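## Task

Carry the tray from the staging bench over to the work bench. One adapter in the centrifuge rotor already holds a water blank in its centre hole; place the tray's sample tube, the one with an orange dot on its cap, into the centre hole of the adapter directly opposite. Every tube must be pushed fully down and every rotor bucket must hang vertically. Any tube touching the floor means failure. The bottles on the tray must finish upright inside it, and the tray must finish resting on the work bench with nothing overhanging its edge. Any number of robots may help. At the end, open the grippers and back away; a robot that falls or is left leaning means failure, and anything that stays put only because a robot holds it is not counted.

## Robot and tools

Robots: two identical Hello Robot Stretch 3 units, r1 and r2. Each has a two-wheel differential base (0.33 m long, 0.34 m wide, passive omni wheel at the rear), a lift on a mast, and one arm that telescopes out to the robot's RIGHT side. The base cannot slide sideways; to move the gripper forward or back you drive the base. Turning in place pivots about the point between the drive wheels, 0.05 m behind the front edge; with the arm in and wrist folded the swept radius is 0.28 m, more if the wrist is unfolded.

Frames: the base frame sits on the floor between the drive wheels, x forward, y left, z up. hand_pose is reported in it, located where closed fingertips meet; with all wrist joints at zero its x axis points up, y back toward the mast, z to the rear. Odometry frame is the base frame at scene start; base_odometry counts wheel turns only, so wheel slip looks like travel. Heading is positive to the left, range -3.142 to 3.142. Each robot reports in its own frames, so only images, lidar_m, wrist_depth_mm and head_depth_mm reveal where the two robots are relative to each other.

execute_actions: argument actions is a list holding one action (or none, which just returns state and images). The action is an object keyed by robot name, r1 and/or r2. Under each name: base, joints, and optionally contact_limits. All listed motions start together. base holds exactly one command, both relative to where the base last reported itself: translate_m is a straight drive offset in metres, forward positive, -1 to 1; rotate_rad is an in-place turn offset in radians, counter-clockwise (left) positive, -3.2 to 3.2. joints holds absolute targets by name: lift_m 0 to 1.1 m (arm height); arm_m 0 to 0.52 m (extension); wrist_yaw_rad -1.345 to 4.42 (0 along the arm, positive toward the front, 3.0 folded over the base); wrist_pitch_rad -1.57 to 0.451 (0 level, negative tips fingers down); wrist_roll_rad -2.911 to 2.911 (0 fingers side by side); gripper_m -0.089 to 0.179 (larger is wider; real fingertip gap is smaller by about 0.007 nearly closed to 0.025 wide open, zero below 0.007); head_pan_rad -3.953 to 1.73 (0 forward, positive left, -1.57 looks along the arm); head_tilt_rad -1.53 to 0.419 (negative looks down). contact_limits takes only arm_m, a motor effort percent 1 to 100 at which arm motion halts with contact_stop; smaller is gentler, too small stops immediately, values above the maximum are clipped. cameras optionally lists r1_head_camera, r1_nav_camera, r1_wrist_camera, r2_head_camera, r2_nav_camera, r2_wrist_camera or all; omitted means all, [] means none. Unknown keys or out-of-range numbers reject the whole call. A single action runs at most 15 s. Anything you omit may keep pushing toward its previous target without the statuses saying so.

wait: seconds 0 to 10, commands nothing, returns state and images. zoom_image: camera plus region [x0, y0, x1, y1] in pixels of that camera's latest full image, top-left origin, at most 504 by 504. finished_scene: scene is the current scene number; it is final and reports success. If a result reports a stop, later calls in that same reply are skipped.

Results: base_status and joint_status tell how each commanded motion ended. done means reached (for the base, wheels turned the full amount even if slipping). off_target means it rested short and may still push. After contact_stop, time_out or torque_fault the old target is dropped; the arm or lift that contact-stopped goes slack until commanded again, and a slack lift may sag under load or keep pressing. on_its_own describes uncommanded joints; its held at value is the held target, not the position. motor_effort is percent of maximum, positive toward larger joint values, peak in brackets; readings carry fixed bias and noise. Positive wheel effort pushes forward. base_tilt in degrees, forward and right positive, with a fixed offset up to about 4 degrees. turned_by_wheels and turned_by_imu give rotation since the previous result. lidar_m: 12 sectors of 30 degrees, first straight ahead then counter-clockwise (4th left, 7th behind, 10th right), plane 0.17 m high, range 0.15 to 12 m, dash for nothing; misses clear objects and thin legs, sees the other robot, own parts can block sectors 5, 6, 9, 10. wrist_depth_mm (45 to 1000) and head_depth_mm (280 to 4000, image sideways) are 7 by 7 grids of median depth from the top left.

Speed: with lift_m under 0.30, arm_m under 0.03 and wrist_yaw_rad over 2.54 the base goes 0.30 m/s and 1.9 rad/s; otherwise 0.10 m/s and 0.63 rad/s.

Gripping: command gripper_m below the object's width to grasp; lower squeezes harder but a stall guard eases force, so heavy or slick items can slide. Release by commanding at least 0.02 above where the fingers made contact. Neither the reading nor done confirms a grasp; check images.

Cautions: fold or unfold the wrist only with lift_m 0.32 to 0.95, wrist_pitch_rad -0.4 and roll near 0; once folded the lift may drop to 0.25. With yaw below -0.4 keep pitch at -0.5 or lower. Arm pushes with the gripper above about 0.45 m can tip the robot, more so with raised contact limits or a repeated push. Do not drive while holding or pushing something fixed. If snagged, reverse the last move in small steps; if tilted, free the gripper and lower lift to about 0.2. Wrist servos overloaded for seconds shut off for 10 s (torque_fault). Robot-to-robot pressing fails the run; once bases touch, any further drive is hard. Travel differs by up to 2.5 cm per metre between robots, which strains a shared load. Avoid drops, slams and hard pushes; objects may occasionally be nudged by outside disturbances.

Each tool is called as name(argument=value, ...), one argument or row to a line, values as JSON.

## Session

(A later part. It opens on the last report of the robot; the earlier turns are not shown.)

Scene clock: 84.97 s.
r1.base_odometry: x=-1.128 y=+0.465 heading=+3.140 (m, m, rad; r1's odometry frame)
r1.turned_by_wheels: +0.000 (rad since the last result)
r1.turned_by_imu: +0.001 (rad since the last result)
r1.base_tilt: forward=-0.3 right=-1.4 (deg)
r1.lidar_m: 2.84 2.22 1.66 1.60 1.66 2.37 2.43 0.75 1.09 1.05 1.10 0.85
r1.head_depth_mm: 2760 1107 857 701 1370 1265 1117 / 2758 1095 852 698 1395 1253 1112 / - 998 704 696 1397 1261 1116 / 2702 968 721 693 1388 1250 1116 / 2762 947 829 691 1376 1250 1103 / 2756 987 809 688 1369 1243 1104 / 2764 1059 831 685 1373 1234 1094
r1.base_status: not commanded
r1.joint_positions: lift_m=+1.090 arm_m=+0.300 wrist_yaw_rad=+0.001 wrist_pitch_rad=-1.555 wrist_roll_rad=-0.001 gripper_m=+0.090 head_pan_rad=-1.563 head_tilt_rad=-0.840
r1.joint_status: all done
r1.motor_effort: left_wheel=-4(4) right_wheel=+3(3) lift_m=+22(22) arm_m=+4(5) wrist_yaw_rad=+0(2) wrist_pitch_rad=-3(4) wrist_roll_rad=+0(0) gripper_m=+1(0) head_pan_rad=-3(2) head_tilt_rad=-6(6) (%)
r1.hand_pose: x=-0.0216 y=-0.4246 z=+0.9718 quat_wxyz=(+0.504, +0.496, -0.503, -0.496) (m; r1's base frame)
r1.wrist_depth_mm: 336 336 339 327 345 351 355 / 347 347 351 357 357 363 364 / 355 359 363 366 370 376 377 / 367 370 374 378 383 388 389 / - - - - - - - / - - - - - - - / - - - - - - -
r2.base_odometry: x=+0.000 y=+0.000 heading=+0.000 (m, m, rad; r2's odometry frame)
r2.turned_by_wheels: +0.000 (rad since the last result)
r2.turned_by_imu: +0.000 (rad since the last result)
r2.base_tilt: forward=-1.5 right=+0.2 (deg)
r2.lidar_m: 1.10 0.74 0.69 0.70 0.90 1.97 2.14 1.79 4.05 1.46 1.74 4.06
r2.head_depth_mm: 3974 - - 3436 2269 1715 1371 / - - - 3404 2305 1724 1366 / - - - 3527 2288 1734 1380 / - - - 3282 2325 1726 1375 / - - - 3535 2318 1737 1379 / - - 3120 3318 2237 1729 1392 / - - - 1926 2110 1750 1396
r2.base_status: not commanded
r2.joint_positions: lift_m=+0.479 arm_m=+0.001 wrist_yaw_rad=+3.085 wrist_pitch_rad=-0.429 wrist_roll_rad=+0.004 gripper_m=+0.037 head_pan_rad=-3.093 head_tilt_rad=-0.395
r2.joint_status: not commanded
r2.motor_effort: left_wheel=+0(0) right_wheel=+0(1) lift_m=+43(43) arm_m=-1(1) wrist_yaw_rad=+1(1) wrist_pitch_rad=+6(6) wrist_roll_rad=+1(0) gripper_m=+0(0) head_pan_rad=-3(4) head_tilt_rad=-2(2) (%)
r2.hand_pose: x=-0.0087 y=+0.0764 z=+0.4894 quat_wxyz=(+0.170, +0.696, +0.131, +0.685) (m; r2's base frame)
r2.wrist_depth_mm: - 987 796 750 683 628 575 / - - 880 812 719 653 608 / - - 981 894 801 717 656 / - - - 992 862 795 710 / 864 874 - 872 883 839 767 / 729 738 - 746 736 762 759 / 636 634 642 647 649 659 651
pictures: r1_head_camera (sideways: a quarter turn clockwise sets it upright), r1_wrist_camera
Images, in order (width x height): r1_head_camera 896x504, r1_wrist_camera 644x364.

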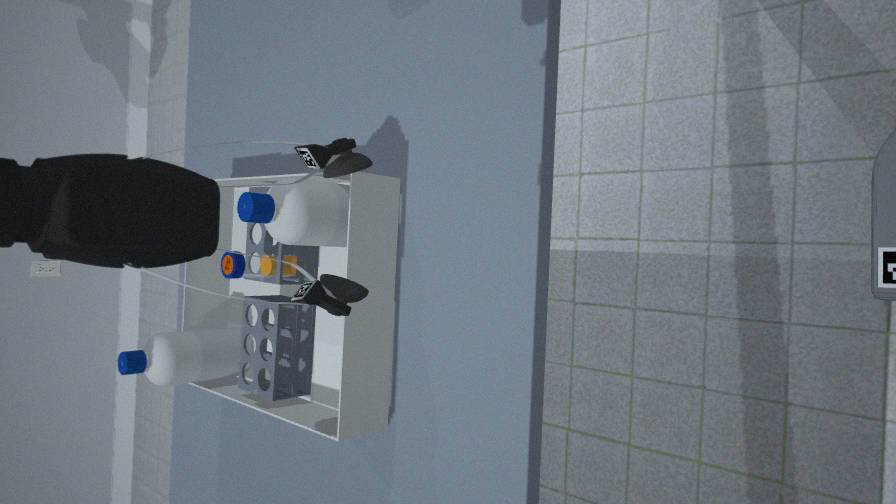

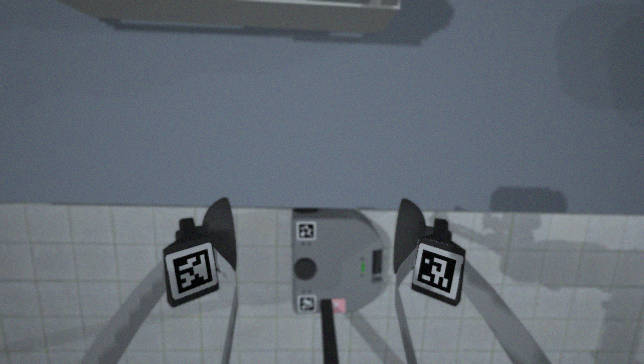

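execute_actions(
  actions=[
    {"r1":{"joints":{"arm_m":0.5,"lift_m":1.1,"gripper_m":0.07}}},
  ],
  cameras=["r1_head_camera","r1_wrist_camera"],
)

Scene clock: 95.60 s.
r1.base_odometry: x=-1.128 y=+0.465 heading=+3.140 (m, m, rad; r1's odometry frame)
r1.turned_by_wheels: +0.000 (rad since the last result)
r1.turned_by_imu: +0.001 (rad since the last result)
r1.base_tilt: forward=-0.3 right=-1.5 (deg)
r1.lidar_m: 2.83 2.22 1.66 1.59 1.66 2.37 2.43 0.75 1.08 1.05 1.11 0.86
r1.head_depth_mm: 2746 1110 859 702 1368 1262 1116 / 2739 1098 852 697 1396 1261 1109 / 2807 1095 717 696 1393 1256 1117 / 2842 983 720 690 1386 1254 1110 / 2762 950 827 690 1377 1246 1106 / 2794 987 806 687 1377 1233 1097 / 2821 1058 832 684 1371 1243 1096
r1.base_status: not commanded
r1.joint_positions: lift_m=+1.100 arm_m=+0.500 wrist_yaw_rad=+0.000 wrist_pitch_rad=-1.555 wrist_roll_rad=-0.001 gripper_m=+0.070 head_pan_rad=-1.563 head_tilt_rad=-0.840
r1.joint_status: all done
r1.motor_effort: left_wheel=-4(4) right_wheel=+3(3) lift_m=+23(24) arm_m=+4(3) wrist_yaw_rad=+0(0) wrist_pitch_rad=-3(4) wrist_roll_rad=+0(0) gripper_m=+0(72) head_pan_rad=-3(3) head_tilt_rad=-6(4) (%)
r1.hand_pose: x=-0.0216 y=-0.6245 z=+0.9819 quat_wxyz=(+0.504, +0.496, -0.503, -0.496) (m; r1's base frame)
r1.wrist_depth_mm: 315 292 310 295 352 358 361 / 352 352 359 357 362 370 372 / 363 367 371 372 377 383 388 / 375 375 379 241 387 397 396 / 388 389 393 397 405 409 414 / 404 404 412 416 423 420 431 / 418 422 427 428 436 440 446
r2.base_odometry: x=+0.000 y=+0.000 heading=+0.000 (m, m, rad; r2's odometry frame)
r2.turned_by_wheels: +0.000 (rad since the last result)
r2.turned_by_imu: +0.000 (rad since the last result)
r2.base_tilt: forward=-1.5 right=+0.3 (deg)
r2.lidar_m: 1.10 0.74 0.69 0.70 0.89 1.96 2.15 1.79 4.06 1.45 1.74 4.06
r2.head_depth_mm: 3921 - - 3420 2266 1700 1366 / - - - 3470 2292 1725 1370 / - - - 3479 2302 1724 1361 / - - - 3265 2292 1707 1386 / - - - 3504 2315 1745 1383 / - - 3134 3292 2217 1732 1397 / - - - 1922 2147 1758 1395
r2.base_status: not commanded
r2.joint_positions: lift_m=+0.479 arm_m=+0.001 wrist_yaw_rad=+3.085 wrist_pitch_rad=-0.429 wrist_roll_rad=+0.004 gripper_m=+0.037 head_pan_rad=-3.093 head_tilt_rad=-0.395
r2.joint_status: not commanded
r2.motor_effort: left_wheel=+0(0) right_wheel=+0(0) lift_m=+43(43) arm_m=-1(1) wrist_yaw_rad=+1(0) wrist_pitch_rad=+6(6) wrist_roll_rad=+0(0) gripper_m=+0(0) head_pan_rad=-3(3) head_tilt_rad=-1(1) (%)
r2.hand_pose: x=-0.0087 y=+0.0764 z=+0.4894 quat_wxyz=(+0.170, +0.696, +0.131, +0.685) (m; r2's base frame)
r2.wrist_depth_mm: - 987 804 748 687 622 566 / - - 870 820 727 664 596 / - - 970 881 798 708 654 / - - - 984 874 793 703 / 854 857 - 868 888 831 774 / 722 747 - 747 734 746 763 / 636 639 639 643 651 654 652
pictures: r1_head_camera (sideways: a quarter turn clockwise sets it upright), r1_wrist_camera
Images, in order (width x height): r1_head_camera 896x504, r1_wrist_camera 644x364.

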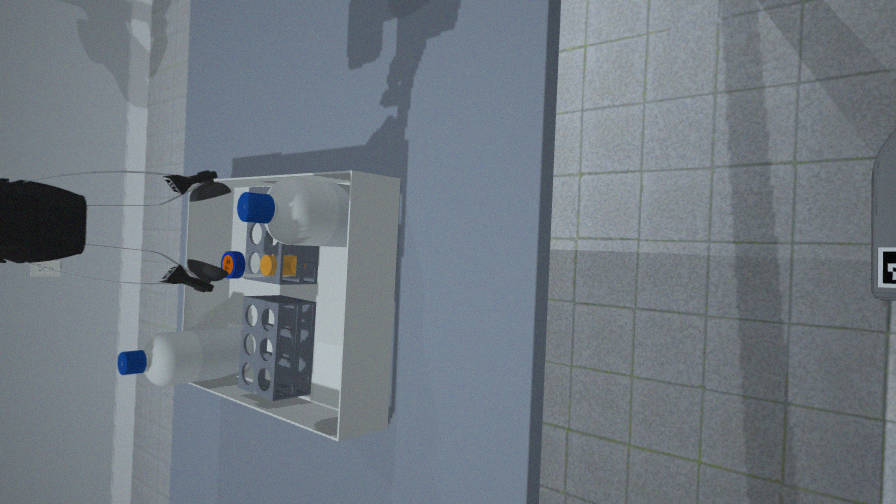

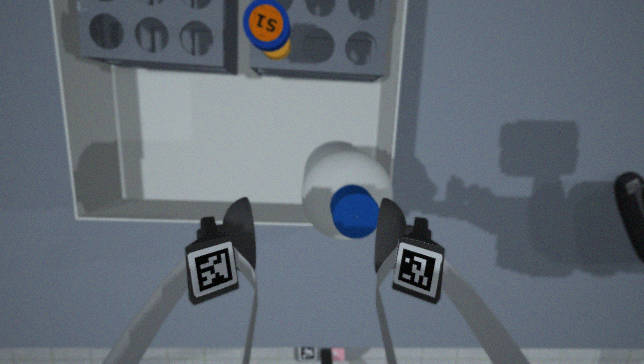

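execute_actions(
  actions=[
    {"r1":{"base":{"rotate_rad":-0.9},"joints":{"arm_m":0.1}}},
  ],
  cameras=[],
)

execute_actions(
  actions=[
    {"r1":{"base":{"translate_m":0.19}}},
  ],
  cameras=[],
)

execute_actions(
  actions=[
    {"r1":{"base":{"rotate_rad":0.9}}},
  ],
  cameras=[],
)

execute_actions(
  actions=[
    {"r1":{"base":{"translate_m":-0.078},"joints":{"arm_m":0.45}}},
  ],
  cameras=["r1_head_camera","r1_wrist_camera"],
)

Scene clock: 112.53 s.
r1.base_odometry: x=-1.128 y=+0.465 heading=+2.240 (m, m, rad; r1's odometry frame)
r1.turned_by_wheels: -0.900 (rad since the last result)
r1.turned_by_imu: -0.900 (rad since the last result)
r1.base_tilt: forward=-0.2 right=-1.5 (deg)
r1.lidar_m: 1.17 0.85 2.83 1.97 1.61 1.60 1.79 2.85 2.42 0.75 1.06 1.05
r1.head_depth_mm: - 2630 2120 1728 1469 1263 1117 / - - 2049 1718 1415 1258 1104 / - - - 1596 1421 1258 1120 / 3718 2766 - 1622 1396 1252 1114 / 3574 2648 820 747 1409 1244 1106 / 3309 1072 793 688 1407 1249 1101 / 3105 1069 833 682 621 1244 1096
r1.base_status: done
r1.joint_positions: lift_m=+1.100 arm_m=+0.100 wrist_yaw_rad=+0.000 wrist_pitch_rad=-1.555 wrist_roll_rad=-0.001 gripper_m=+0.070 head_pan_rad=-1.563 head_tilt_rad=-0.840
r1.joint_status: all done
r1.motor_effort: left_wheel=+5(14) right_wheel=-3(9) lift_m=+22(22) arm_m=-3(3) wrist_yaw_rad=+0(0) wrist_pitch_rad=-3(3) wrist_roll_rad=-1(0) gripper_m=+0(0) head_pan_rad=-2(2) head_tilt_rad=-5(6) (%)
r1.hand_pose: x=-0.0216 y=-0.2252 z=+0.9819 quat_wxyz=(+0.504, +0.496, -0.503, -0.496) (m; r1's base frame)
r1.wrist_depth_mm: 344 352 - - - - - / 357 - - - - - - / 365 - - - - - - / - - - - - - - / - - - - - - - / - - - - - - - / - - - - - - -
r2.base_odometry: x=+0.000 y=+0.000 heading=+0.000 (m, m, rad; r2's odometry frame)
r2.turned_by_wheels: +0.000 (rad since the last result)
r2.turned_by_imu: +0.000 (rad since the last result)
r2.base_tilt: forward=-1.5 right=+0.2 (deg)
r2.lidar_m: 1.10 0.74 0.69 0.70 0.90 1.97 2.15 1.78 4.06 1.45 1.75 4.06
r2.head_depth_mm: 3894 - - 3437 2264 1711 1374 / - - - 3428 2291 1699 1368 / - - - 3453 2317 1733 1365 / - - - 3229 2378 1719 1378 / - - - 3562 2328 1732 1382 / - - 3068 3354 2216 1750 1401 / - - - 1923 2130 1737 1382
r2.base_status: not commanded
r2.joint_positions: lift_m=+0.479 arm_m=+0.001 wrist_yaw_rad=+3.085 wrist_pitch_rad=-0.429 wrist_roll_rad=+0.004 gripper_m=+0.037 head_pan_rad=-3.093 head_tilt_rad=-0.395
r2.joint_status: not commanded
r2.motor_effort: left_wheel=+0(0) right_wheel=+0(0) lift_m=+43(43) arm_m=-1(1) wrist_yaw_rad=-1(0) wrist_pitch_rad=+6(6) wrist_roll_rad=+0(1) gripper_m=+0(0) head_pan_rad=-3(4) head_tilt_rad=-1(2) (%)
r2.hand_pose: x=-0.0087 y=+0.0764 z=+0.4894 quat_wxyz=(+0.170, +0.696, +0.131, +0.685) (m; r2's base frame)
r2.wrist_depth_mm: - 970 809 748 670 613 570 / - - 879 815 749 665 610 / - - - 913 791 725 655 / - - - 996 878 788 707 / 866 873 - 886 891 837 756 / 728 724 - 745 725 755 774 / 623 637 635 637 646 668 656
pictures: none
No camera images: the call's "cameras" was empty. Leave "cameras" out to get every camera's image.

Scene clock: 115.50 s.
r1.base_odometry: x=-1.246 y=+0.614 heading=+2.240 (m, m, rad; r1's odometry frame)
r1.turned_by_wheels: +0.000 (rad since the last result)
r1.turned_by_imu: +0.001 (rad since the last result)
r1.base_tilt: forward=-0.2 right=-1.6 (deg)
r1.lidar_m: 1.01 0.69 2.71 2.14 1.74 1.74 1.95 3.11 0.80 1.11 0.91 0.91
r1.head_depth_mm: - 2600 1931 1734 1450 1272 1117 / - - 831 1152 1430 1260 1111 / - - - 695 1454 1257 1119 / 3737 2767 - 675 1377 1251 1110 / 3502 1074 841 688 586 1237 1100 / 3231 1072 836 686 582 1176 1101 / 3009 1068 833 652 581 504 1078
r1.base_status: done
r1.joint_positions: lift_m=+1.100 arm_m=+0.100 wrist_yaw_rad=+0.000 wrist_pitch_rad=-1.555 wrist_roll_rad=-0.001 gripper_m=+0.070 head_pan_rad=-1.563 head_tilt_rad=-0.840
r1.joint_status: not commanded
r1.motor_effort: left_wheel=+5(11) right_wheel=-3(4) lift_m=+22(22) arm_m=-3(3) wrist_yaw_rad=-1(0) wrist_pitch_rad=-4(3) wrist_roll_rad=+0(0) gripper_m=+0(0) head_pan_rad=-2(3) head_tilt_rad=-6(6) (%)
r1.hand_pose: x=-0.0216 y=-0.2252 z=+0.9819 quat_wxyz=(+0.504, +0.496, -0.503, -0.496) (m; r1's base frame)
r1.wrist_depth_mm: 329 346 351 - - - - / 354 357 362 - - - - / 367 365 377 - - - - / 377 379 - - - - - / 388 395 - - - - - / 403 - - - - - - / 418 - - - - - -
r2.base_odometry: x=+0.000 y=+0.000 heading=+0.000 (m, m, rad; r2's odometry frame)
r2.turned_by_wheels: +0.000 (rad since the last result)
r2.turned_by_imu: +0.000 (rad since the last result)
r2.base_tilt: forward=-1.5 right=+0.2 (deg)
r2.lidar_m: 1.10 0.74 0.69 0.70 0.89 1.97 2.15 1.79 4.06 1.45 1.75 4.06
r2.head_depth_mm: 3923 - - 3449 2294 1720 1366 / - - - 3448 2319 1719 1376 / - - - 3458 2308 1700 1377 / - - - 3286 2323 1725 1373 / - - - 3552 2311 1740 1381 / - - 3090 3287 2251 1741 1383 / - - - 1916 2121 1731 1390
r2.base_status: not commanded
r2.joint_positions: lift_m=+0.479 arm_m=+0.001 wrist_yaw_rad=+3.085 wrist_pitch_rad=-0.429 wrist_roll_rad=+0.004 gripper_m=+0.037 head_pan_rad=-3.093 head_tilt_rad=-0.395
r2.joint_status: not commanded
r2.motor_effort: left_wheel=+0(0) right_wheel=+0(0) lift_m=+43(43) arm_m=-1(1) wrist_yaw_rad=+0(0) wrist_pitch_rad=+6(6) wrist_roll_rad=+0(0) gripper_m=+0(0) head_pan_rad=-3(3) head_tilt_rad=-2(1) (%)
r2.hand_pose: x=-0.0087 y=+0.0764 z=+0.4894 quat_wxyz=(+0.170, +0.696, +0.131, +0.685) (m; r2's base frame)
r2.wrist_depth_mm: - 977 785 749 679 620 569 / - - 877 814 740 665 604 / - - 985 899 793 714 648 / - - - 990 870 782 704 / 864 869 - 904 903 832 765 / 733 739 - 736 725 772 761 / 627 628 635 656 641 653 653
pictures: none
No camera images: the call's "cameras" was empty. Leave "cameras" out to get every camera's image.

Scene clock: 117.87 s.
r1.base_odometry: x=-1.246 y=+0.614 heading=+3.140 (m, m, rad; r1's odometry frame)
r1.turned_by_wheels: +0.900 (rad since the last result)
r1.turned_by_imu: +0.903 (rad since the last result)
r1.base_tilt: forward=-0.2 right=-1.4 (deg)
r1.lidar_m: 2.71 2.42 1.81 1.74 1.82 2.58 2.53 0.79 0.94 0.91 0.96 0.69
r1.head_depth_mm: - 2672 860 667 593 1195 1113 / - - 655 608 578 1192 1112 / - - - 637 588 1190 1120 / 2618 2658 - 643 580 1182 1119 / 2644 2679 814 649 572 1181 1100 / 2659 2647 836 686 582 1177 1099 / 2617 2655 832 684 580 1197 1098
r1.base_status: done
r1.joint_positions: lift_m=+1.100 arm_m=+0.100 wrist_yaw_rad=+0.000 wrist_pitch_rad=-1.555 wrist_roll_rad=-0.001 gripper_m=+0.070 head_pan_rad=-1.563 head_tilt_rad=-0.840
r1.joint_status: not commanded
r1.motor_effort: left_wheel=-4(9) right_wheel=+3(7) lift_m=+22(22) arm_m=-3(3) wrist_yaw_rad=+0(0) wrist_pitch_rad=-3(3) wrist_roll_rad=+0(0) gripper_m=+0(0) head_pan_rad=-2(2) head_tilt_rad=-5(5) (%)
r1.hand_pose: x=-0.0216 y=-0.2252 z=+0.9819 quat_wxyz=(+0.504, +0.496, -0.503, -0.496) (m; r1's base frame)
r1.wrist_depth_mm: 345 347 350 354 355 361 361 / 353 358 362 367 370 373 373 / 365 368 372 376 378 387 390 / - - - 384 - - - / - - - - - - - / - - - - - - - / - - - - - - -
r2.base_odometry: x=+0.000 y=+0.000 heading=+0.000 (m, m, rad; r2's odometry frame)
r2.turned_by_wheels: +0.000 (rad since the last result)
r2.turned_by_imu: +0.000 (rad since the last result)
r2.base_tilt: forward=-1.5 right=+0.3 (deg)
r2.lidar_m: 1.10 0.74 0.69 0.70 0.89 1.97 2.15 1.79 4.06 1.46 1.75 4.07
r2.head_depth_mm: 3931 - - 3388 2275 1721 1366 / - - - 3489 2270 1708 1379 / - - - 3494 2294 1723 1371 / - - - 3249 2307 1738 1386 / - - - 3538 2340 1729 1373 / - - 3131 3355 2225 1745 1380 / - - - 1905 2152 1735 1386
r2.base_status: not commanded
r2.joint_positions: lift_m=+0.479 arm_m=+0.001 wrist_yaw_rad=+3.085 wrist_pitch_rad=-0.429 wrist_roll_rad=+0.004 gripper_m=+0.037 head_pan_rad=-3.093 head_tilt_rad=-0.395
r2.joint_status: not commanded
r2.motor_effort: left_wheel=+0(0) right_wheel=+1(0) lift_m=+43(43) arm_m=-1(1) wrist_yaw_rad=-1(0) wrist_pitch_rad=+6(6) wrist_roll_rad=+0(0) gripper_m=+0(0) head_pan_rad=-3(3) head_tilt_rad=-1(2) (%)
r2.hand_pose: x=-0.0087 y=+0.0764 z=+0.4894 quat_wxyz=(+0.170, +0.696, +0.131, +0.685) (m; r2's base frame)
r2.wrist_depth_mm: - 975 805 743 684 610 573 / - - 877 824 735 670 609 / - - 971 918 788 718 648 / - - - 990 868 789 704 / 856 861 - 896 887 848 769 / 727 727 - 749 728 771 769 / 628 634 626 636 647 639 662
pictures: none
No camera images: the call's "cameras" was empty. Leave "cameras" out to get every camera's image.

Scene clock: 121.67 s.
r1.base_odometry: x=-1.168 y=+0.613 heading=+3.140 (m, m, rad; r1's odometry frame)
r1.turned_by_wheels: +0.000 (rad since the last result)
r1.turned_by_imu: +0.001 (rad since the last result)
r1.base_tilt: forward=-0.3 right=-1.4 (deg)
r1.lidar_m: 2.78 2.42 1.81 1.75 1.81 2.58 2.45 0.72 0.94 0.91 0.95 0.75
r1.head_depth_mm: 2617 2708 857 702 592 545 1115 / 2619 2693 853 664 590 1189 1110 / 2671 2694 748 608 588 1187 1114 / 2663 2724 837 644 587 1182 1113 / 2635 2567 803 646 584 1180 1097 / 2661 2616 812 649 581 1175 1102 / 2656 2624 832 684 580 1177 1101
r1.base_status: done
r1.joint_positions: lift_m=+1.100 arm_m=+0.450 wrist_yaw_rad=+0.000 wrist_pitch_rad=-1.555 wrist_roll_rad=-0.001 gripper_m=+0.070 head_pan_rad=-1.563 head_tilt_rad=-0.840
r1.joint_status: all done
r1.motor_effort: left_wheel=-4(11) right_wheel=+3(5) lift_m=+22(22) arm_m=+3(4) wrist_yaw_rad=+0(0) wrist_pitch_rad=-3(3) wrist_roll_rad=+0(1) gripper_m=+1(0) head_pan_rad=-2(3) head_tilt_rad=-5(5) (%)
r1.hand_pose: x=-0.0216 y=-0.5744 z=+0.9819 quat_wxyz=(+0.504, +0.496, -0.503, -0.496) (m; r1's base frame)
r1.wrist_depth_mm: 344 321 346 350 350 360 360 / 353 322 354 358 345 373 375 / 363 325 312 366 319 385 386 / 376 372 381 386 387 396 400 / 391 387 390 394 400 412 416 / 400 399 356 360 260 424 428 / 416 421 425 432 265 437 449
r2.base_odometry: x=+0.000 y=+0.000 heading=+0.000 (m, m, rad; r2's odometry frame)
r2.turned_by_wheels: +0.000 (rad since the last result)
r2.turned_by_imu: +0.000 (rad since the last result)
r2.base_tilt: forward=-1.5 right=+0.2 (deg)
r2.lidar_m: 1.10 0.74 0.69 0.70 0.89 1.97 2.15 1.79 4.07 1.45 1.74 4.05
r2.head_depth_mm: 3876 - - 3433 2283 1712 1376 / - - - 3494 2266 1718 1373 / - - - 3483 2312 1712 1377 / - - - 3270 2282 1737 1372 / - - - 3539 2341 1752 1378 / - - 3117 3340 2214 1736 1382 / - - - 1917 2168 1744 1389
r2.base_status: not commanded
r2.joint_positions: lift_m=+0.479 arm_m=+0.001 wrist_yaw_rad=+3.085 wrist_pitch_rad=-0.429 wrist_roll_rad=+0.004 gripper_m=+0.037 head_pan_rad=-3.093 head_tilt_rad=-0.395
r2.joint_status: not commanded
r2.motor_effort: left_wheel=+0(1) right_wheel=+0(0) lift_m=+43(43) arm_m=-1(1) wrist_yaw_rad=+0(0) wrist_pitch_rad=+6(6) wrist_roll_rad=+0(1) gripper_m=+0(0) head_pan_rad=-3(3) head_tilt_rad=-1(1) (%)
r2.hand_pose: x=-0.0087 y=+0.0764 z=+0.4894 quat_wxyz=(+0.170, +0.696, +0.131, +0.685) (m; r2's base frame)
r2.wrist_depth_mm: - 976 811 749 681 615 568 / - - 892 808 716 660 612 / - - 968 886 794 731 655 / - - - 983 870 781 697 / 865 872 - 894 884 835 778 / 727 758 - 738 738 754 764 / 632 633 636 643 653 661 655
pictures: r1_head_camera (sideways: a quarter turn clockwise sets it upright), r1_wrist_camera
Images, in order (width x height): r1_head_camera 896x504, r1_wrist_camera 644x364.

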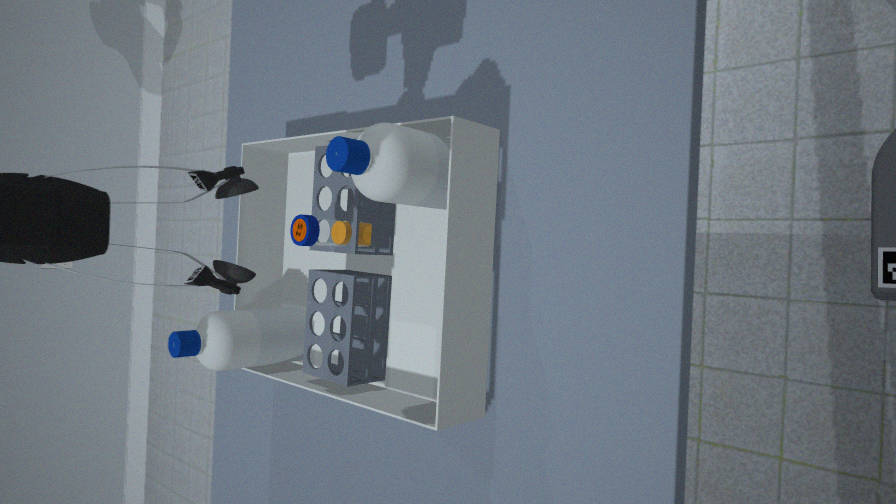

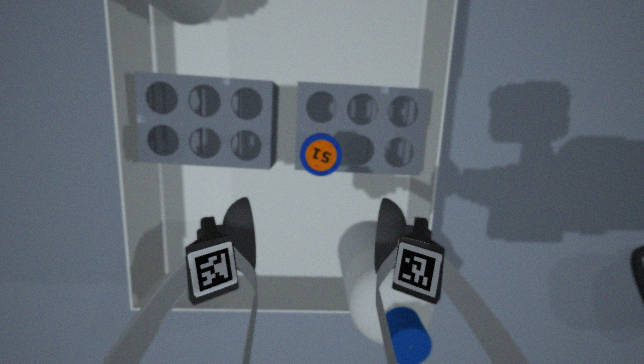

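execute_actions(
  actions=[
    {"r1":{"joints":{"arm_m":0.485,"lift_m":1.04}}},
  ],
  cameras=["r1_head_camera","r1_wrist_camera"],
)

Scene clock: 128.27 s.
r1.base_odometry: x=-1.168 y=+0.613 heading=+3.140 (m, m, rad; r1's odometry frame)
r1.turned_by_wheels: +0.000 (rad since the last result)
r1.turned_by_imu: +0.001 (rad since the last result)
r1.base_tilt: forward=-0.3 right=-1.4 (deg)
r1.lidar_m: 2.78 2.43 1.81 1.74 1.81 2.58 2.46 0.72 0.93 0.91 0.95 0.75
r1.head_depth_mm: 2597 2708 857 700 593 545 1112 / 2600 2720 854 667 592 1195 1109 / 2624 2683 747 609 588 1191 1114 / 2612 2673 814 642 587 1180 1114 / 2667 2549 804 645 586 1180 1104 / 2680 2635 810 651 581 1176 1101 / 2661 2620 835 683 580 1178 1094
r1.base_status: not commanded
r1.joint_positions: lift_m=+1.040 arm_m=+0.485 wrist_yaw_rad=+0.000 wrist_pitch_rad=-1.556 wrist_roll_rad=-0.001 gripper_m=+0.070 head_pan_rad=-1.563 head_tilt_rad=-0.840
r1.joint_status: all done
r1.motor_effort: left_wheel=-4(4) right_wheel=+3(3) lift_m=+15(21) arm_m=+4(4) wrist_yaw_rad=+0(1) wrist_pitch_rad=-3(3) wrist_roll_rad=+0(0) gripper_m=+1(1) head_pan_rad=-3(3) head_tilt_rad=-5(5) (%)
r1.hand_pose: x=-0.0216 y=-0.6094 z=+0.9224 quat_wxyz=(+0.504, +0.497, -0.503, -0.496) (m; r1's base frame)
r1.wrist_depth_mm: 266 239 292 293 295 300 305 / 295 293 299 303 303 311 316 / 303 250 286 311 289 322 324 / 314 260 261 260 266 332 335 / 324 305 328 332 271 343 347 / 339 309 347 343 291 356 362 / 351 307 340 331 245 372 377
r2.base_odometry: x=+0.000 y=+0.000 heading=+0.000 (m, m, rad; r2's odometry frame)
r2.turned_by_wheels: +0.000 (rad since the last result)
r2.turned_by_imu: +0.000 (rad since the last result)
r2.base_tilt: forward=-1.5 right=+0.3 (deg)
r2.lidar_m: 1.10 0.74 0.69 0.70 0.90 1.98 2.15 1.79 4.06 1.46 1.75 4.04
r2.head_depth_mm: 3927 - - 3402 2297 1716 1361 / - - - 3461 2288 1715 1372 / - - - 3495 2293 1704 1368 / - - - 3244 2290 1711 1379 / - - - 3496 2310 1744 1391 / - - 2436 3347 2243 1740 1374 / - - - 1936 2156 1754 1391
r2.base_status: not commanded
r2.joint_positions: lift_m=+0.479 arm_m=+0.001 wrist_yaw_rad=+3.085 wrist_pitch_rad=-0.429 wrist_roll_rad=+0.004 gripper_m=+0.037 head_pan_rad=-3.093 head_tilt_rad=-0.395
r2.joint_status: not commanded
r2.motor_effort: left_wheel=+0(0) right_wheel=+0(0) lift_m=+44(43) arm_m=-1(1) wrist_yaw_rad=-1(1) wrist_pitch_rad=+6(6) wrist_roll_rad=+1(1) gripper_m=+0(0) head_pan_rad=-4(3) head_tilt_rad=-1(2) (%)
r2.hand_pose: x=-0.0087 y=+0.0764 z=+0.4894 quat_wxyz=(+0.170, +0.696, +0.131, +0.685) (m; r2's base frame)
r2.wrist_depth_mm: - 963 795 737 673 614 564 / - - 882 823 737 671 612 / - - 997 905 792 722 654 / - - - 986 870 787 702 / 851 861 - 867 894 825 761 / 726 741 - 752 727 749 767 / 629 632 644 645 654 660 663
pictures: r1_head_camera (sideways: a quarter turn clockwise sets it upright), r1_wrist_camera
Images, in order (width x height): r1_head_camera 896x504, r1_wrist_camera 644x364.

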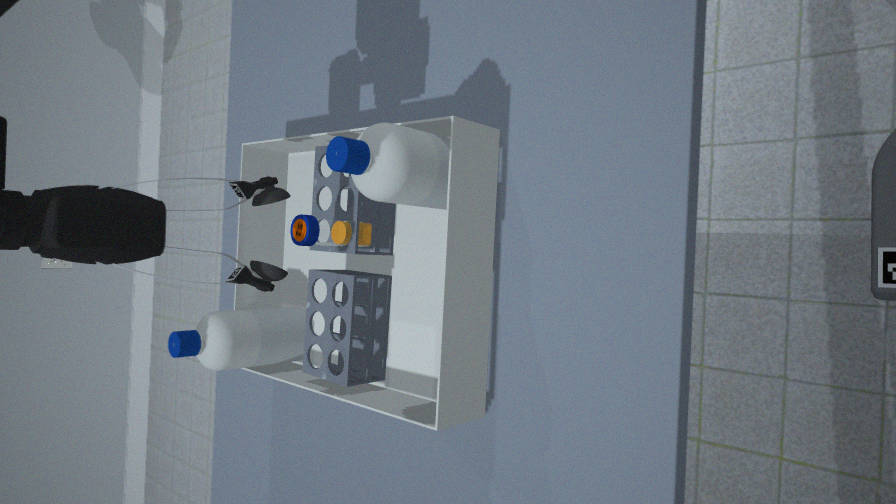

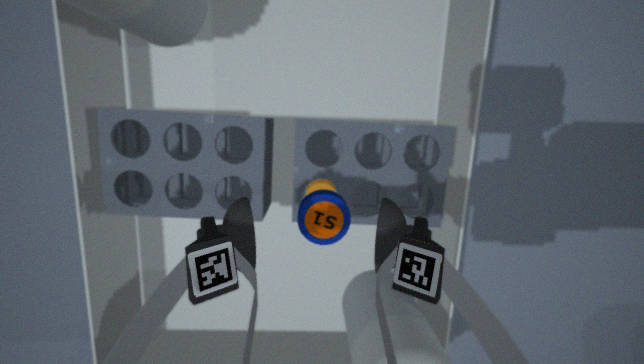

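execute_actions(
  actions=[
    {"r1":{"joints":{"lift_m":1.01}}},
  ],
  cameras=["r1_head_camera","r1_wrist_camera"],
)

Scene clock: 134.63 s.
r1.base_odometry: x=-1.168 y=+0.613 heading=+3.140 (m, m, rad; r1's odometry frame)
r1.turned_by_wheels: +0.000 (rad since the last result)
r1.turned_by_imu: +0.001 (rad since the last result)
r1.base_tilt: forward=-0.3 right=-1.4 (deg)
r1.lidar_m: 2.79 2.42 1.81 1.74 1.81 2.58 2.45 0.72 0.93 0.91 0.95 0.75
r1.head_depth_mm: 2716 2711 859 701 594 545 1119 / 2652 2687 851 665 590 1188 1109 / 2670 2588 748 609 589 1186 1119 / 2611 2580 803 642 586 1185 1115 / 2645 2536 802 644 584 1188 1103 / 2666 2622 809 651 582 1179 1100 / 2712 2600 831 684 580 1174 1097
r1.base_status: not commanded
r1.joint_positions: lift_m=+1.010 arm_m=+0.485 wrist_yaw_rad=+0.000 wrist_pitch_rad=-1.556 wrist_roll_rad=-0.001 gripper_m=+0.070 head_pan_rad=-1.563 head_tilt_rad=-0.840
r1.joint_status: all done
r1.motor_effort: left_wheel=-4(4) right_wheel=+4(3) lift_m=+14(13) arm_m=+3(3) wrist_yaw_rad=+0(0) wrist_pitch_rad=-3(3) wrist_roll_rad=+0(0) gripper_m=+0(0) head_pan_rad=-2(2) head_tilt_rad=-6(6) (%)
r1.hand_pose: x=-0.0216 y=-0.6094 z=+0.8924 quat_wxyz=(+0.504, +0.497, -0.503, -0.496) (m; r1's base frame)
r1.wrist_depth_mm: 218 240 264 266 268 258 276 / 220 267 270 273 276 257 284 / 216 247 256 279 281 288 294 / 225 244 227 231 235 297 304 / 243 285 279 174 269 309 315 / 278 302 311 312 291 322 326 / 311 307 318 319 245 332 339
r2.base_odometry: x=+0.000 y=+0.000 heading=+0.000 (m, m, rad; r2's odometry frame)
r2.turned_by_wheels: +0.000 (rad since the last result)
r2.turned_by_imu: +0.000 (rad since the last result)
r2.base_tilt: forward=-1.5 right=+0.2 (deg)
r2.lidar_m: 1.10 0.74 0.69 0.70 0.90 1.96 2.14 1.79 4.06 1.45 1.74 4.07
r2.head_depth_mm: 3879 - - 3398 2277 1726 1374 / - - - 3454 2271 1724 1375 / - - - 3392 2297 1714 1368 / - - - 3263 2323 1717 1369 / - - - 3494 2318 1729 1380 / - - 2515 3305 2224 1733 1385 / - - 2591 1923 2120 1752 1387
r2.base_status: not commanded
r2.joint_positions: lift_m=+0.479 arm_m=+0.001 wrist_yaw_rad=+3.085 wrist_pitch_rad=-0.429 wrist_roll_rad=+0.004 gripper_m=+0.037 head_pan_rad=-3.093 head_tilt_rad=-0.395
r2.joint_status: not commanded
r2.motor_effort: left_wheel=-1(0) right_wheel=+0(0) lift_m=+43(44) arm_m=-1(1) wrist_yaw_rad=+0(1) wrist_pitch_rad=+6(6) wrist_roll_rad=+0(1) gripper_m=+0(0) head_pan_rad=-4(3) head_tilt_rad=-2(1) (%)
r2.hand_pose: x=-0.0087 y=+0.0764 z=+0.4894 quat_wxyz=(+0.170, +0.696, +0.131, +0.685) (m; r2's base frame)
r2.wrist_depth_mm: - 984 793 745 673 608 569 / - - 873 810 735 665 599 / - - 964 891 808 717 656 / - - - 980 879 781 708 / 858 873 - 869 900 830 766 / 727 729 - 746 733 766 772 / 635 634 628 638 648 655 655
pictures: r1_head_camera (sideways: a quarter turn clockwise sets it upright), r1_wrist_camera
Images, in order (width x height): r1_head_camera 896x504, r1_wrist_camera 644x364.

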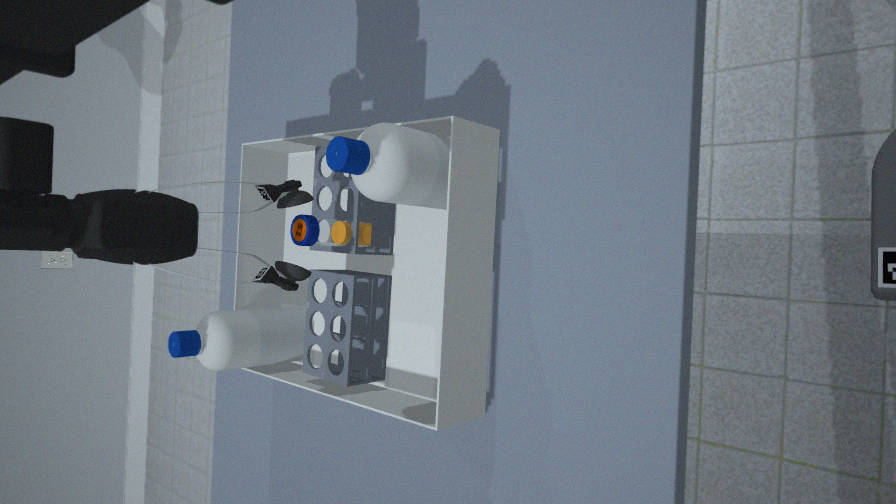

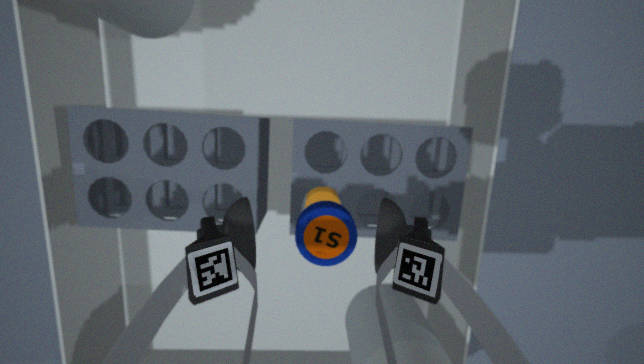

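execute_actions(
  actions=[
    {"r1":{"joints":{"lift_m":0.98,"arm_m":0.48}}},
  ],
  cameras=["r1_head_camera","r1_wrist_camera"],
)

Scene clock: 140.27 s.
r1.base_odometry: x=-1.168 y=+0.613 heading=+3.140 (m, m, rad; r1's odometry frame)
r1.turned_by_wheels: +0.000 (rad since the last result)
r1.turned_by_imu: +0.001 (rad since the last result)
r1.base_tilt: forward=-0.3 right=-1.4 (deg)
r1.lidar_m: 2.79 2.42 1.81 1.74 1.82 2.59 2.46 0.72 0.93 0.91 0.95 0.76
r1.head_depth_mm: - 2555 834 703 594 545 1112 / 2681 2702 850 665 591 1191 1109 / - 2634 749 608 588 1189 1122 / 2640 2586 779 644 585 1183 1114 / 2620 2552 805 645 585 1180 1102 / 2673 2655 810 652 583 1176 1097 / 2692 2608 829 684 581 1172 1097
r1.base_status: not commanded
r1.joint_positions: lift_m=+0.980 arm_m=+0.480 wrist_yaw_rad=+0.000 wrist_pitch_rad=-1.556 wrist_roll_rad=-0.001 gripper_m=+0.070 head_pan_rad=-1.563 head_tilt_rad=-0.840
r1.joint_status: all done
r1.motor_effort: left_wheel=-4(4) right_wheel=+3(3) lift_m=+14(14) arm_m=-3(4) wrist_yaw_rad=+0(0) wrist_pitch_rad=-3(3) wrist_roll_rad=+0(0) gripper_m=+0(1) head_pan_rad=-3(3) head_tilt_rad=-7(6) (%)
r1.hand_pose: x=-0.0216 y=-0.6051 z=+0.8624 quat_wxyz=(+0.504, +0.497, -0.503, -0.496) (m; r1's base frame)
r1.wrist_depth_mm: 220 233 234 238 239 206 246 / 219 240 242 243 247 219 254 / 188 190 218 248 230 202 262 / 201 194 224 201 202 214 272 / 203 231 260 141 239 228 280 / 227 271 277 279 278 286 290 / 228 281 287 289 238 298 303
r2.base_odometry: x=+0.000 y=+0.000 heading=+0.000 (m, m, rad; r2's odometry frame)
r2.turned_by_wheels: +0.000 (rad since the last result)
r2.turned_by_imu: +0.000 (rad since the last result)
r2.base_tilt: forward=-1.5 right=+0.3 (deg)
r2.lidar_m: 1.10 0.74 0.69 0.70 0.90 1.97 2.14 1.79 4.05 1.45 1.75 4.06
r2.head_depth_mm: 3956 - - 3472 2293 1710 1366 / - - - 3459 2280 1708 1365 / - - - 3485 2295 1708 1381 / - - - 3161 2311 1730 1376 / - - - 3549 2308 1740 1397 / - - 2426 3292 2249 1733 1385 / - - - 1927 2158 1745 1399
r2.base_status: not commanded
r2.joint_positions: lift_m=+0.479 arm_m=+0.001 wrist_yaw_rad=+3.085 wrist_pitch_rad=-0.429 wrist_roll_rad=+0.004 gripper_m=+0.037 head_pan_rad=-3.093 head_tilt_rad=-0.395
r2.joint_status: not commanded
r2.motor_effort: left_wheel=+0(0) right_wheel=+0(0) lift_m=+43(44) arm_m=-1(1) wrist_yaw_rad=-1(1) wrist_pitch_rad=+6(6) wrist_roll_rad=+0(0) gripper_m=+0(0) head_pan_rad=-4(3) head_tilt_rad=-1(3) (%)
r2.hand_pose: x=-0.0087 y=+0.0764 z=+0.4894 quat_wxyz=(+0.170, +0.696, +0.131, +0.685) (m; r2's base frame)
r2.wrist_depth_mm: - 954 793 750 671 616 568 / - - 873 812 724 666 605 / - - 969 921 804 723 648 / - - - 989 869 775 705 / 852 876 - 887 879 843 767 / 740 738 - 749 730 751 769 / 629 641 640 646 648 659 664
pictures: r1_head_camera (sideways: a quarter turn clockwise sets it upright), r1_wrist_camera
Images, in order (width x height): r1_head_camera 896x504, r1_wrist_camera 644x364.

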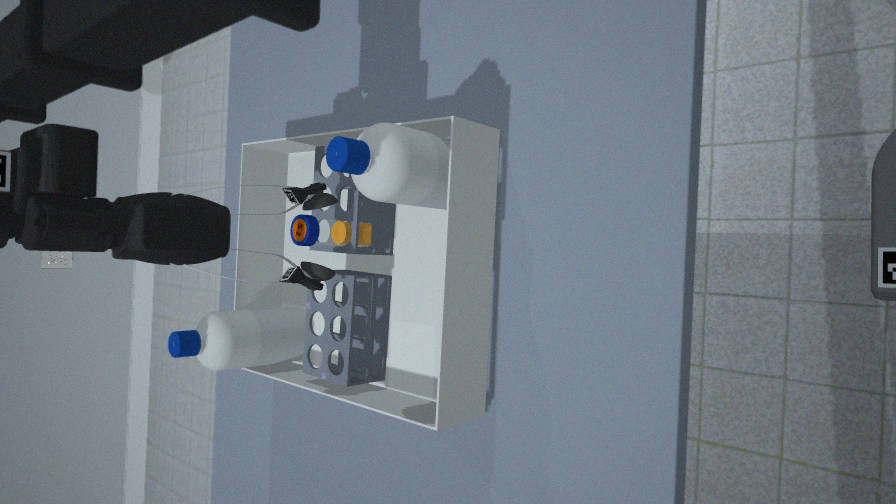

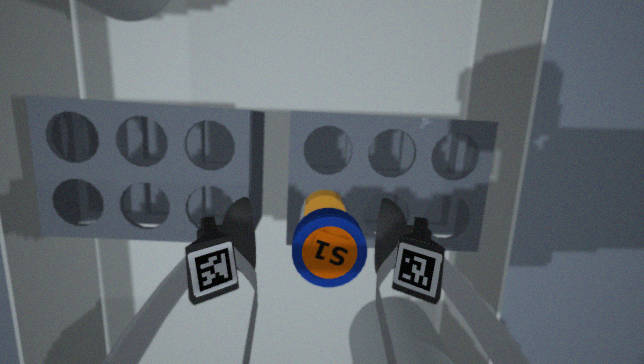

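execute_actions(
  actions=[
    {"r1":{"joints":{"lift_m":0.965,"arm_m":0.484}}},
  ],
  cameras=[],
)

execute_actions(
  actions=[
    {"r1":{"joints":{"gripper_m":0.01}}},
  ],
  cameras=["r1_head_camera","r1_wrist_camera"],
)

Scene clock: 147.70 s.
r1.base_odometry: x=-1.168 y=+0.613 heading=+3.140 (m, m, rad; r1's odometry frame)
r1.turned_by_wheels: +0.000 (rad since the last result)
r1.turned_by_imu: +0.001 (rad since the last result)
r1.base_tilt: forward=-0.3 right=-1.4 (deg)
r1.lidar_m: 2.78 2.43 1.81 1.74 1.81 2.59 2.45 0.72 0.94 0.91 0.95 0.75
r1.head_depth_mm: - - 829 701 592 545 1118 / 2722 2695 853 666 591 1194 1113 / - 2701 748 608 588 1188 1119 / 2630 2551 789 641 586 1186 1112 / 2665 2562 804 644 584 1180 1104 / 2664 2650 812 650 583 1177 1097 / 2638 2615 831 682 581 1174 1096
r1.base_status: not commanded
r1.joint_positions: lift_m=+0.965 arm_m=+0.484 wrist_yaw_rad=+0.000 wrist_pitch_rad=-1.556 wrist_roll_rad=-0.001 gripper_m=+0.070 head_pan_rad=-1.563 head_tilt_rad=-0.840
r1.joint_status: all done
r1.motor_effort: left_wheel=-4(4) right_wheel=+3(3) lift_m=+15(16) arm_m=+4(3) wrist_yaw_rad=+0(0) wrist_pitch_rad=-3(3) wrist_roll_rad=+0(0) gripper_m=+0(1) head_pan_rad=-2(3) head_tilt_rad=-5(6) (%)
r1.hand_pose: x=-0.0216 y=-0.6083 z=+0.8474 quat_wxyz=(+0.504, +0.497, -0.503, -0.496) (m; r1's base frame)
r1.wrist_depth_mm: 215 218 221 223 225 206 232 / 220 224 227 229 231 204 238 / 185 174 215 232 235 182 246 / 179 180 209 186 187 189 255 / 204 187 244 178 226 195 265 / 226 256 262 128 267 212 274 / 227 267 268 272 244 278 284
r2.base_odometry: x=+0.000 y=+0.000 heading=+0.000 (m, m, rad; r2's odometry frame)
r2.turned_by_wheels: +0.000 (rad since the last result)
r2.turned_by_imu: +0.000 (rad since the last result)
r2.base_tilt: forward=-1.5 right=+0.3 (deg)
r2.lidar_m: 1.10 0.74 0.69 0.70 0.89 1.97 2.14 1.79 4.06 1.45 1.75 4.06
r2.head_depth_mm: 3900 - - 3463 2301 1713 1370 / - - - 3477 2310 1708 1363 / - - - 3477 2310 1733 1377 / - - - 3245 2312 1736 1381 / - - - 3566 2344 1732 1381 / - - 2422 3328 2211 1750 1379 / - - - 1941 2137 1752 1391
r2.base_status: not commanded
r2.joint_positions: lift_m=+0.479 arm_m=+0.001 wrist_yaw_rad=+3.085 wrist_pitch_rad=-0.429 wrist_roll_rad=+0.004 gripper_m=+0.037 head_pan_rad=-3.093 head_tilt_rad=-0.395
r2.joint_status: not commanded
r2.motor_effort: left_wheel=+0(0) right_wheel=+0(1) lift_m=+43(43) arm_m=-1(1) wrist_yaw_rad=+0(0) wrist_pitch_rad=+6(7) wrist_roll_rad=+0(1) gripper_m=+0(0) head_pan_rad=-3(4) head_tilt_rad=-2(2) (%)
r2.hand_pose: x=-0.0087 y=+0.0764 z=+0.4894 quat_wxyz=(+0.170, +0.696, +0.131, +0.685) (m; r2's base frame)
r2.wrist_depth_mm: - 986 804 745 678 625 576 / - - 882 831 736 669 609 / - - 973 901 801 715 652 / - - - 986 905 785 718 / 855 862 - 891 892 832 760 / 730 729 - 742 730 752 756 / 641 637 640 652 641 655 658
pictures: none
No camera images: the call's "cameras" was empty. Leave "cameras" out to get every camera's image.

Scene clock: 148.80 s.
r1.base_odometry: x=-1.168 y=+0.613 heading=+3.140 (m, m, rad; r1's odometry frame)
r1.turned_by_wheels: +0.000 (rad since the last result)
r1.turned_by_imu: +0.000 (rad since the last result)
r1.base_tilt: forward=-0.3 right=-1.3 (deg)
r1.lidar_m: 2.79 2.42 1.81 1.74 1.81 2.58 2.45 0.72 0.93 0.91 0.95 0.75
r1.head_depth_mm: - - 833 701 593 545 1120 / 2694 2701 851 665 591 1191 1114 / - 2669 746 609 588 1191 1119 / 2619 2607 779 644 586 1183 1115 / 2649 2533 805 645 585 1181 1098 / 2636 2626 811 651 582 1180 1104 / 2676 2632 832 683 579 1176 1097
r1.base_status: not commanded
r1.joint_positions: lift_m=+0.965 arm_m=+0.484 wrist_yaw_rad=+0.000 wrist_pitch_rad=-1.557 wrist_roll_rad=-0.001 gripper_m=+0.011 head_pan_rad=-1.563 head_tilt_rad=-0.840
r1.joint_status: all done
r1.motor_effort: left_wheel=-5(5) right_wheel=+5(5) lift_m=+14(14) arm_m=+3(3) wrist_yaw_rad=+0(0) wrist_pitch_rad=-2(3) wrist_roll_rad=+0(0) gripper_m=-12(85) head_pan_rad=-2(3) head_tilt_rad=-6(6) (%)
r1.hand_pose: x=-0.0216 y=-0.6081 z=+0.8474 quat_wxyz=(+0.504, +0.497, -0.503, -0.497) (m; r1's base frame)
r1.wrist_depth_mm: 215 220 221 224 226 205 232 / 221 225 227 230 232 203 240 / 186 175 216 234 235 181 248 / 178 180 209 185 186 187 257 / 203 188 215 131 193 198 264 / 227 256 264 128 267 225 275 / 228 264 269 272 235 278 285
r2.base_odometry: x=+0.000 y=+0.000 heading=+0.000 (m, m, rad; r2's odometry frame)
r2.turned_by_wheels: +0.000 (rad since the last result)
r2.turned_by_imu: +0.000 (rad since the last result)
r2.base_tilt: forward=-1.5 right=+0.2 (deg)
r2.lidar_m: 1.09 0.74 0.69 0.70 0.89 1.97 2.15 1.79 4.06 1.45 1.74 4.06
r2.head_depth_mm: 3880 - - 3438 2257 1708 1357 / - - - 3405 2284 1694 1371 / - - - 3473 2293 1729 1379 / - - - 3262 2324 1742 1385 / - - - 3473 2344 1733 1384 / - - 2406 3279 2208 1729 1387 / - - - 1917 2147 1760 1386
r2.base_status: not commanded
r2.joint_positions: lift_m=+0.479 arm_m=+0.001 wrist_yaw_rad=+3.085 wrist_pitch_rad=-0.429 wrist_roll_rad=+0.004 gripper_m=+0.037 head_pan_rad=-3.093 head_tilt_rad=-0.395
r2.joint_status: not commanded
r2.motor_effort: left_wheel=+0(0) right_wheel=+0(1) lift_m=+43(43) arm_m=-1(1) wrist_yaw_rad=-1(1) wrist_pitch_rad=+6(6) wrist_roll_rad=+1(0) gripper_m=+0(0) head_pan_rad=-4(3) head_tilt_rad=-2(1) (%)
r2.hand_pose: x=-0.0087 y=+0.0764 z=+0.4894 quat_wxyz=(+0.170, +0.696, +0.131, +0.685) (m; r2's base frame)
r2.wrist_depth_mm: - 968 790 744 678 617 568 / - - 876 820 733 660 609 / - - 971 901 785 731 650 / - - - 989 870 788 704 / 848 862 - 864 908 837 760 / 736 733 - 748 722 757 766 / 636 638 630 639 647 651 662
pictures: r1_head_camera (sideways: a quarter turn clockwise sets it upright), r1_wrist_camera
Images, in order (width x height): r1_head_camera 896x504, r1_wrist_camera 644x364.

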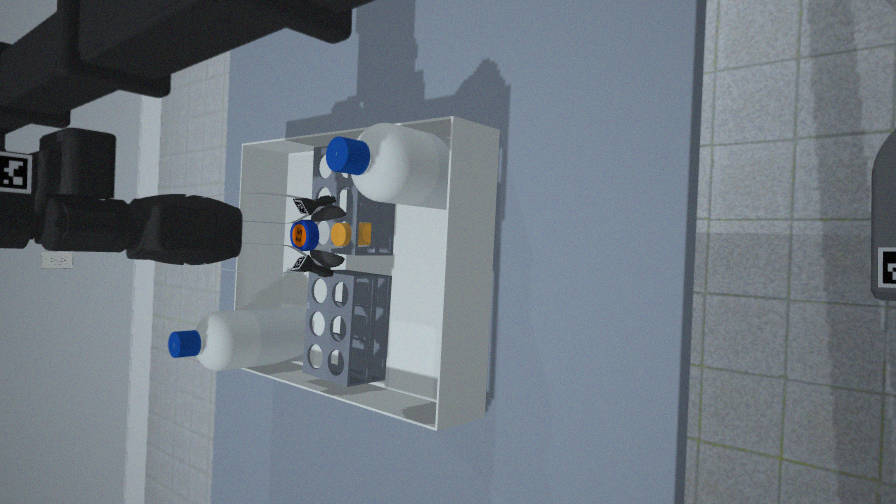

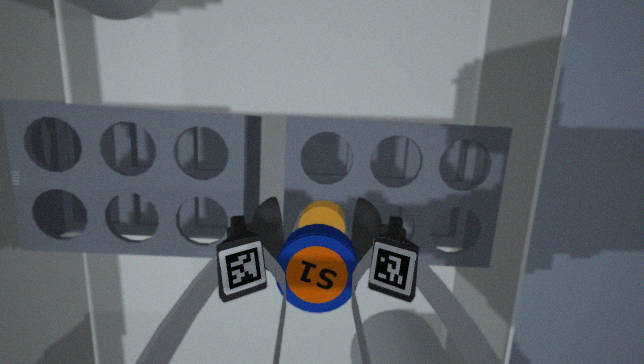

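execute_actions(
  actions=[
    {"r1":{"joints":{"lift_m":1.1}}},
  ],
  cameras=["r1_head_camera","r1_wrist_camera"],
)

Scene clock: 156.07 s.
r1.base_odometry: x=-1.168 y=+0.613 heading=+3.140 (m, m, rad; r1's odometry frame)
r1.turned_by_wheels: +0.000 (rad since the last result)
r1.turned_by_imu: +0.001 (rad since the last result)
r1.base_tilt: forward=-0.4 right=-1.4 (deg)
r1.lidar_m: 2.79 2.42 1.81 1.74 1.81 2.58 2.44 0.72 0.94 0.91 0.95 0.75
r1.head_depth_mm: 2630 2717 860 702 593 545 1115 / 2609 2721 851 664 591 1189 1109 / 2690 2696 752 610 589 1189 1116 / 2709 2639 792 641 587 1183 1113 / 2630 2552 803 644 585 1178 1102 / 2641 2636 809 649 582 1180 1097 / 2685 2626 830 683 580 1173 1095
r1.base_status: not commanded
r1.joint_positions: lift_m=+1.100 arm_m=+0.484 wrist_yaw_rad=+0.000 wrist_pitch_rad=-1.557 wrist_roll_rad=-0.001 gripper_m=+0.011 head_pan_rad=-1.563 head_tilt_rad=-0.840
r1.joint_status: all done
r1.motor_effort: left_wheel=-4(5) right_wheel=+3(5) lift_m=+22(26) arm_m=+3(3) wrist_yaw_rad=+0(0) wrist_pitch_rad=-3(2) wrist_roll_rad=+0(0) gripper_m=-10(12) head_pan_rad=-2(2) head_tilt_rad=-6(6) (%)
r1.hand_pose: x=-0.0216 y=-0.6081 z=+0.9819 quat_wxyz=(+0.504, +0.497, -0.503, -0.497) (m; r1's base frame)
r1.wrist_depth_mm: 343 254 342 351 351 360 363 / 355 350 357 361 359 371 375 / 363 325 316 370 341 381 385 / 375 345 321 326 335 396 400 / 387 387 390 131 394 412 414 / 402 399 400 132 330 426 431 / 416 415 375 376 267 438 447
r2.base_odometry: x=+0.000 y=+0.000 heading=+0.000 (m, m, rad; r2's odometry frame)
r2.turned_by_wheels: +0.000 (rad since the last result)
r2.turned_by_imu: +0.000 (rad since the last result)
r2.base_tilt: forward=-1.5 right=+0.2 (deg)
r2.lidar_m: 1.10 0.74 0.69 0.70 0.90 1.97 2.15 1.79 4.06 1.45 1.74 4.06
r2.head_depth_mm: 3853 - - 3470 2267 1698 1362 / - - - 3457 2300 1715 1364 / - - - 3505 2316 1711 1379 / - - - 3288 2339 1718 1383 / - - - 3544 2337 1742 1364 / - - 2516 3280 2218 1742 1381 / - - - 1938 2097 1749 1387
r2.base_status: not commanded
r2.joint_positions: lift_m=+0.479 arm_m=+0.001 wrist_yaw_rad=+3.085 wrist_pitch_rad=-0.429 wrist_roll_rad=+0.004 gripper_m=+0.037 head_pan_rad=-3.093 head_tilt_rad=-0.395
r2.joint_status: not commanded
r2.motor_effort: left_wheel=+0(0) right_wheel=+0(0) lift_m=+43(43) arm_m=-1(1) wrist_yaw_rad=-1(1) wrist_pitch_rad=+6(6) wrist_roll_rad=+0(0) gripper_m=+0(0) head_pan_rad=-3(3) head_tilt_rad=-1(1) (%)
r2.hand_pose: x=-0.0087 y=+0.0764 z=+0.4894 quat_wxyz=(+0.170, +0.696, +0.131, +0.685) (m; r2's base frame)
r2.wrist_depth_mm: - 984 811 747 680 622 567 / - - 893 817 723 659 606 / - - - 905 802 722 655 / - - - 990 865 787 705 / 853 874 - 882 910 833 760 / 724 738 - 741 727 760 770 / 630 632 640 646 644 655 663
pictures: r1_head_camera (sideways: a quarter turn clockwise sets it upright), r1_wrist_camera
Images, in order (width x height): r1_head_camera 896x504, r1_wrist_camera 644x364.

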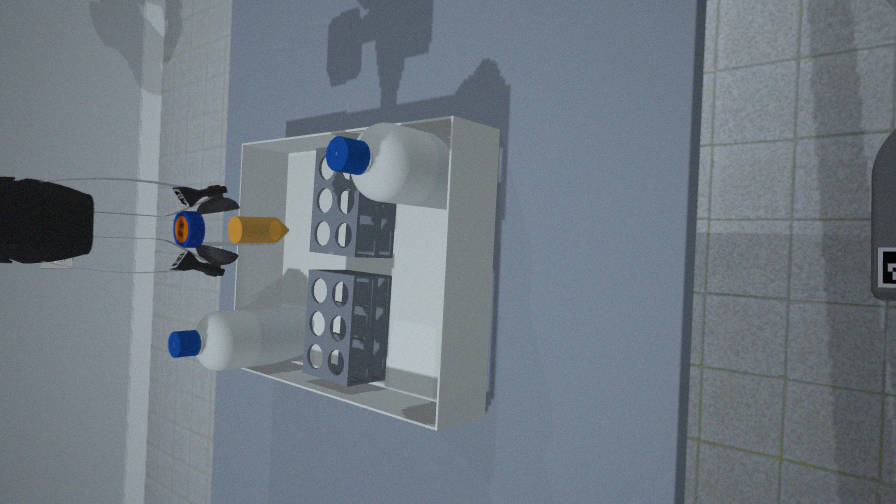

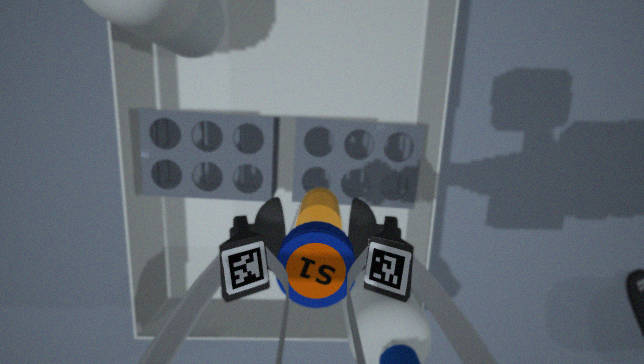

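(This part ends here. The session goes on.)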